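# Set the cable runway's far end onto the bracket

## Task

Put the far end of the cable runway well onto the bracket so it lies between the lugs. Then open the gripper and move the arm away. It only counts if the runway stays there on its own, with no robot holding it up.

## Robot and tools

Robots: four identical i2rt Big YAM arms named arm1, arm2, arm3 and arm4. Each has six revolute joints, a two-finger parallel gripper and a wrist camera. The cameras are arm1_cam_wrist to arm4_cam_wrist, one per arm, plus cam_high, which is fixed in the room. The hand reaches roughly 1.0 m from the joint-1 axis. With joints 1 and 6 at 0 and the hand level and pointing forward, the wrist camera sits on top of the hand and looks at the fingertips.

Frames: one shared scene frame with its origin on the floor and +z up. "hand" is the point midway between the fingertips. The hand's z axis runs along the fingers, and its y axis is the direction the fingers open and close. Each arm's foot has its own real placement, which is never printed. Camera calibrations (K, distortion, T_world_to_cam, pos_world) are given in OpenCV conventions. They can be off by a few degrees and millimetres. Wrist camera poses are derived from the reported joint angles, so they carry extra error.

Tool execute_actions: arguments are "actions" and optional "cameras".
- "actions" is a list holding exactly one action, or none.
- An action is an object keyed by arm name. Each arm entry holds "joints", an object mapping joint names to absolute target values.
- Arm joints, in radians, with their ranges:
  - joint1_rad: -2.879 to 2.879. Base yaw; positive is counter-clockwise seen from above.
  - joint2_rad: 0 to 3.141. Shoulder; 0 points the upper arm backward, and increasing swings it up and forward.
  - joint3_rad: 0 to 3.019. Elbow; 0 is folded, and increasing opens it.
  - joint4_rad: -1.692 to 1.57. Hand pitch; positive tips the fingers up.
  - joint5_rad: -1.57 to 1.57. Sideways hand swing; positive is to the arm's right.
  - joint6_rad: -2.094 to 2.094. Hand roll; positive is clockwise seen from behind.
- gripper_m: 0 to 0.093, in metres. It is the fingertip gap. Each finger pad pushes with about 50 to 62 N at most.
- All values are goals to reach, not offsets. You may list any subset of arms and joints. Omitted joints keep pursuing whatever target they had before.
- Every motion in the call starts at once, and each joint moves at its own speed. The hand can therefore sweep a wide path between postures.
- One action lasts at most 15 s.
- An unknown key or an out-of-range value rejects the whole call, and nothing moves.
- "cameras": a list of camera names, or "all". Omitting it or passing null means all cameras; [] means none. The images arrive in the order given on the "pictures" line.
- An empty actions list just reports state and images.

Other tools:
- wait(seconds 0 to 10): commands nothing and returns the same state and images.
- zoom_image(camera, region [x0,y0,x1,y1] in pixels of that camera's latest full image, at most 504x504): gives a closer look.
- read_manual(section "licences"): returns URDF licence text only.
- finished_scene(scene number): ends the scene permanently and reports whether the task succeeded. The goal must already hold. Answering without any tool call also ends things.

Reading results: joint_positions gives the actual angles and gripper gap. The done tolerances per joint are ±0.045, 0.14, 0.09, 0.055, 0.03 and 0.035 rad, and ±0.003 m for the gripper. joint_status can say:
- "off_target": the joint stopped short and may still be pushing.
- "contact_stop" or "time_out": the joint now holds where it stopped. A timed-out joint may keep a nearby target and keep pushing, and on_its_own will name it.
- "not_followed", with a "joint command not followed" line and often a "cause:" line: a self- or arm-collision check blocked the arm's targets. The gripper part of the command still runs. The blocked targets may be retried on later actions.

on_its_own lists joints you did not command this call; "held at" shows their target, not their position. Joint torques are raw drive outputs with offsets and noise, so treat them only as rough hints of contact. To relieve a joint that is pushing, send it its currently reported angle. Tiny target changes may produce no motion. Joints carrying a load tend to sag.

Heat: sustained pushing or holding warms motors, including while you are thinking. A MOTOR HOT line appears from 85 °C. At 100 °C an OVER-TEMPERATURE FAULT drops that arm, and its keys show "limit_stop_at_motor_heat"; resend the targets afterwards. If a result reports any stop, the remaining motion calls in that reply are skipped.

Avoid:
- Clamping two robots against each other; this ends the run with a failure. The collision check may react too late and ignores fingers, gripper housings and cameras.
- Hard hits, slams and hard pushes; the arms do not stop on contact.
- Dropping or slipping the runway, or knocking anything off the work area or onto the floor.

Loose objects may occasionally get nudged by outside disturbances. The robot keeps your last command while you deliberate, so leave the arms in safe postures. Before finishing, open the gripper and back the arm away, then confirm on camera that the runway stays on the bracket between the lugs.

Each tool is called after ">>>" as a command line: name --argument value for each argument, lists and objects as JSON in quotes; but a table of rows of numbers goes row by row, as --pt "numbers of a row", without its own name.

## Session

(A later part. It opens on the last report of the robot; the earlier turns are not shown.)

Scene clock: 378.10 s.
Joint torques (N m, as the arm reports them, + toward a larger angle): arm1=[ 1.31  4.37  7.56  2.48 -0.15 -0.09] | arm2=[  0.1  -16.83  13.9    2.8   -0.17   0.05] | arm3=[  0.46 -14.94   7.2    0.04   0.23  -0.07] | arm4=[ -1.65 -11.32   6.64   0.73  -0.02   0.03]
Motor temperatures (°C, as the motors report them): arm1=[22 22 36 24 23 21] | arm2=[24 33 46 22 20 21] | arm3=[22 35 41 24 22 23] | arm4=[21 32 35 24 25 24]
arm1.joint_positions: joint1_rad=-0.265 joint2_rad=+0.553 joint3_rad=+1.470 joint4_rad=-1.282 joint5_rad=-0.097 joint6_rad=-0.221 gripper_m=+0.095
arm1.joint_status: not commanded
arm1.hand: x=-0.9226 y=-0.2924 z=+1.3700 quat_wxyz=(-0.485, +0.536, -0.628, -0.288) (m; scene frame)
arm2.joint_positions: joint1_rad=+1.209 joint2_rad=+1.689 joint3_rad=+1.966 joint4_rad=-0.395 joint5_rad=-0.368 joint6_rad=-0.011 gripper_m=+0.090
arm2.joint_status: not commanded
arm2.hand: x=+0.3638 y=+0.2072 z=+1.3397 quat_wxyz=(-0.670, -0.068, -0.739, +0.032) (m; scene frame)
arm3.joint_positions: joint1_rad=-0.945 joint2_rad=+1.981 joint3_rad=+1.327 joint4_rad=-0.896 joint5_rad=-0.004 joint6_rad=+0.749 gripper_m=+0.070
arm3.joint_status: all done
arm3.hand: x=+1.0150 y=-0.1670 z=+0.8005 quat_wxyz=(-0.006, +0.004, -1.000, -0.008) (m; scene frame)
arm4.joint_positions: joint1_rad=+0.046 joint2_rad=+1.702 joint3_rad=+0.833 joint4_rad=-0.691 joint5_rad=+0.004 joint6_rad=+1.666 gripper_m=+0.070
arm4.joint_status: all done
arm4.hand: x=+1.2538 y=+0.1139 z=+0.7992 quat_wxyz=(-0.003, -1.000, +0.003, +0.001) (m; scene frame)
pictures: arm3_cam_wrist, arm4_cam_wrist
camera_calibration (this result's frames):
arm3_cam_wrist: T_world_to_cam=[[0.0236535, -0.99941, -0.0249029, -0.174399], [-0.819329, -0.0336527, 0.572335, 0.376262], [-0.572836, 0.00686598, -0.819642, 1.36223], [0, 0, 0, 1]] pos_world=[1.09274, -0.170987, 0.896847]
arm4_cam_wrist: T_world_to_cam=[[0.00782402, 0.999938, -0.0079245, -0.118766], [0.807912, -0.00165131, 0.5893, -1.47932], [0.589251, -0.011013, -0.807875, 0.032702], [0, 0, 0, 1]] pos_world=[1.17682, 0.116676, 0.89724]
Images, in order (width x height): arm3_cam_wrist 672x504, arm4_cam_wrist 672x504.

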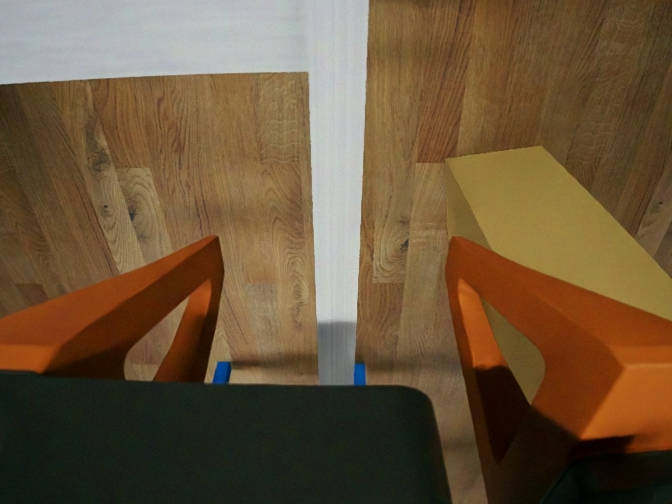

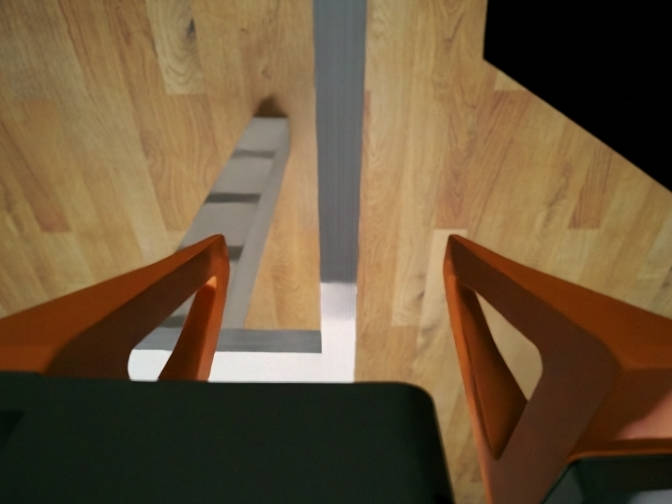

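>>> execute_actions --actions '[{"arm3":{"joints":{"joint2_rad":1.6,"joint4_rad":-1.25,"gripper_m":0.09}},"arm4":{"joints":{"joint2_rad":1.15,"joint4_rad":-1.15,"gripper_m":0.09}}}]' --cameras '["arm2_cam_wrist","arm4_cam_wrist","cam_high"]'

>>> zoom_image --camera "arm2_cam_wrist" --region '[290, 110, 450, 210]'

Scene clock: 382.70 s.
Joint torques (N m, as the arm reports them, + toward a larger angle): arm1=[ 1.15  4.1   7.52  2.44 -0.14 -0.1 ] | arm2=[  0.1  -16.81  13.9    2.81  -0.16   0.05] | arm3=[  0.5  -10.55   8.55  -0.21   0.22  -0.07] | arm4=[-1.41 -6.17  9.27  0.27 -0.03  0.03]
Motor temperatures (°C, as the motors report them): arm1=[22 22 36 24 23 21] | arm2=[24 33 47 22 20 21] | arm3=[22 34 40 24 21 23] | arm4=[21 32 35 24 25 24]
arm1.joint_positions: joint1_rad=-0.265 joint2_rad=+0.553 joint3_rad=+1.470 joint4_rad=-1.282 joint5_rad=-0.097 joint6_rad=-0.221 gripper_m=+0.095
arm1.joint_status: not commanded
arm1.hand: x=-0.9226 y=-0.2924 z=+1.3700 quat_wxyz=(-0.485, +0.536, -0.628, -0.288) (m; scene frame)
arm2.joint_positions: joint1_rad=+1.209 joint2_rad=+1.689 joint3_rad=+1.966 joint4_rad=-0.395 joint5_rad=-0.368 joint6_rad=-0.011 gripper_m=+0.090
arm2.joint_status: not commanded
arm2.hand: x=+0.3638 y=+0.2072 z=+1.3397 quat_wxyz=(-0.670, -0.068, -0.739, +0.032) (m; scene frame)
arm3.joint_positions: joint1_rad=-0.945 joint2_rad=+1.597 joint3_rad=+1.327 joint4_rad=-1.240 joint5_rad=-0.004 joint6_rad=+0.749 gripper_m=+0.090
arm3.joint_status: all done
arm3.hand: x=+0.9710 y=-0.2085 z=+0.9885 quat_wxyz=(-0.021, +0.004, -1.000, -0.022) (m; scene frame)
arm4.joint_positions: joint1_rad=+0.046 joint2_rad=+1.152 joint3_rad=+0.833 joint4_rad=-1.138 joint5_rad=+0.003 joint6_rad=+1.666 gripper_m=+0.090
arm4.joint_status: all done
arm4.hand: x=+1.2475 y=+0.1801 z=+0.9802 quat_wxyz=(-0.054, -0.999, +0.003, -0.004) (m; scene frame)
pictures: arm2_cam_wrist, arm4_cam_wrist, cam_high
camera_calibration (this result's frames):
arm2_cam_wrist: T_world_to_cam=[[-0.153734, -0.986982, -0.0472497, 0.320243], [-0.652752, 0.13734, -0.745018, 1.21082], [0.741809, -0.0836926, -0.665368, 0.759192], [0, 0, 0, 1]] pos_world=[0.276424, 0.213318, 1.42236]
arm4_cam_wrist: T_world_to_cam=[[0.00858347, 0.993834, -0.110546, -0.0827026], [0.802206, 0.0591554, 0.59411, -1.58931], [0.596986, -0.0937801, -0.796752, 0.177621], [0, 0, 0, 1]] pos_world=[1.16962, 0.192866, 1.0766]
Images, in order (width x height): arm2_cam_wrist 672x504, arm4_cam_wrist 672x504, cam_high 672x504.

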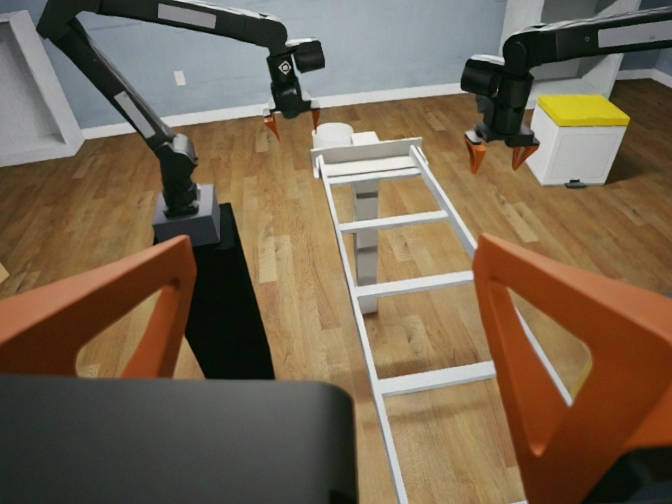

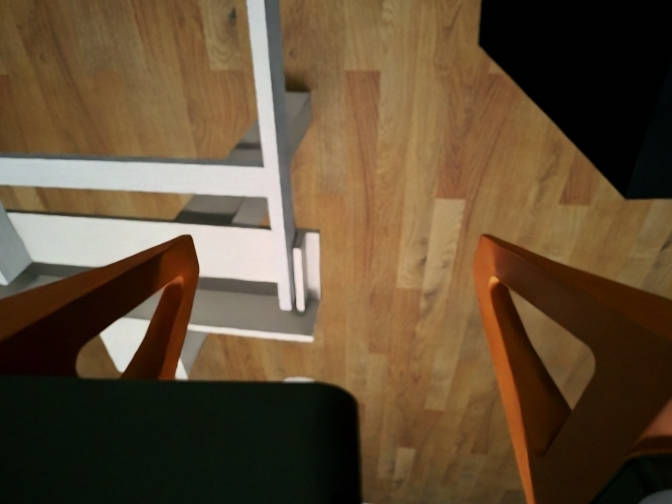

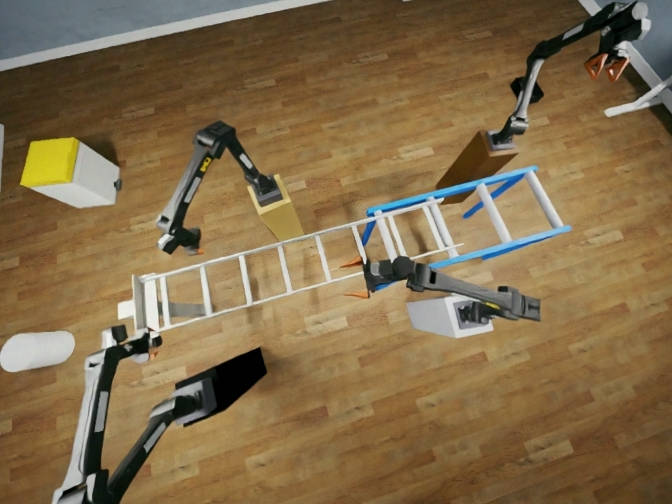

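Region (290, 110, 450, 210) of arm2_cam_wrist's 672x504 image, scaled by 3.150, with more detail than that image has; it fills the top 315 rows of this view, and the rest is white.

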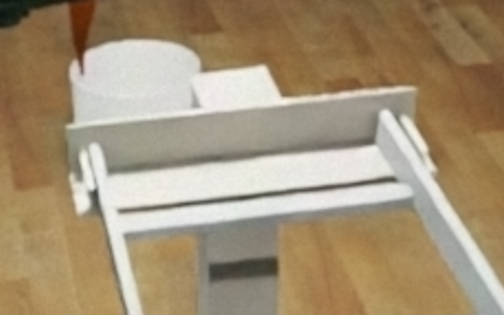

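The runway end rests on the bracket between both lugs, and the arms are clear.

>>> finished_scene --scene 2

The scene is finished: the task was done.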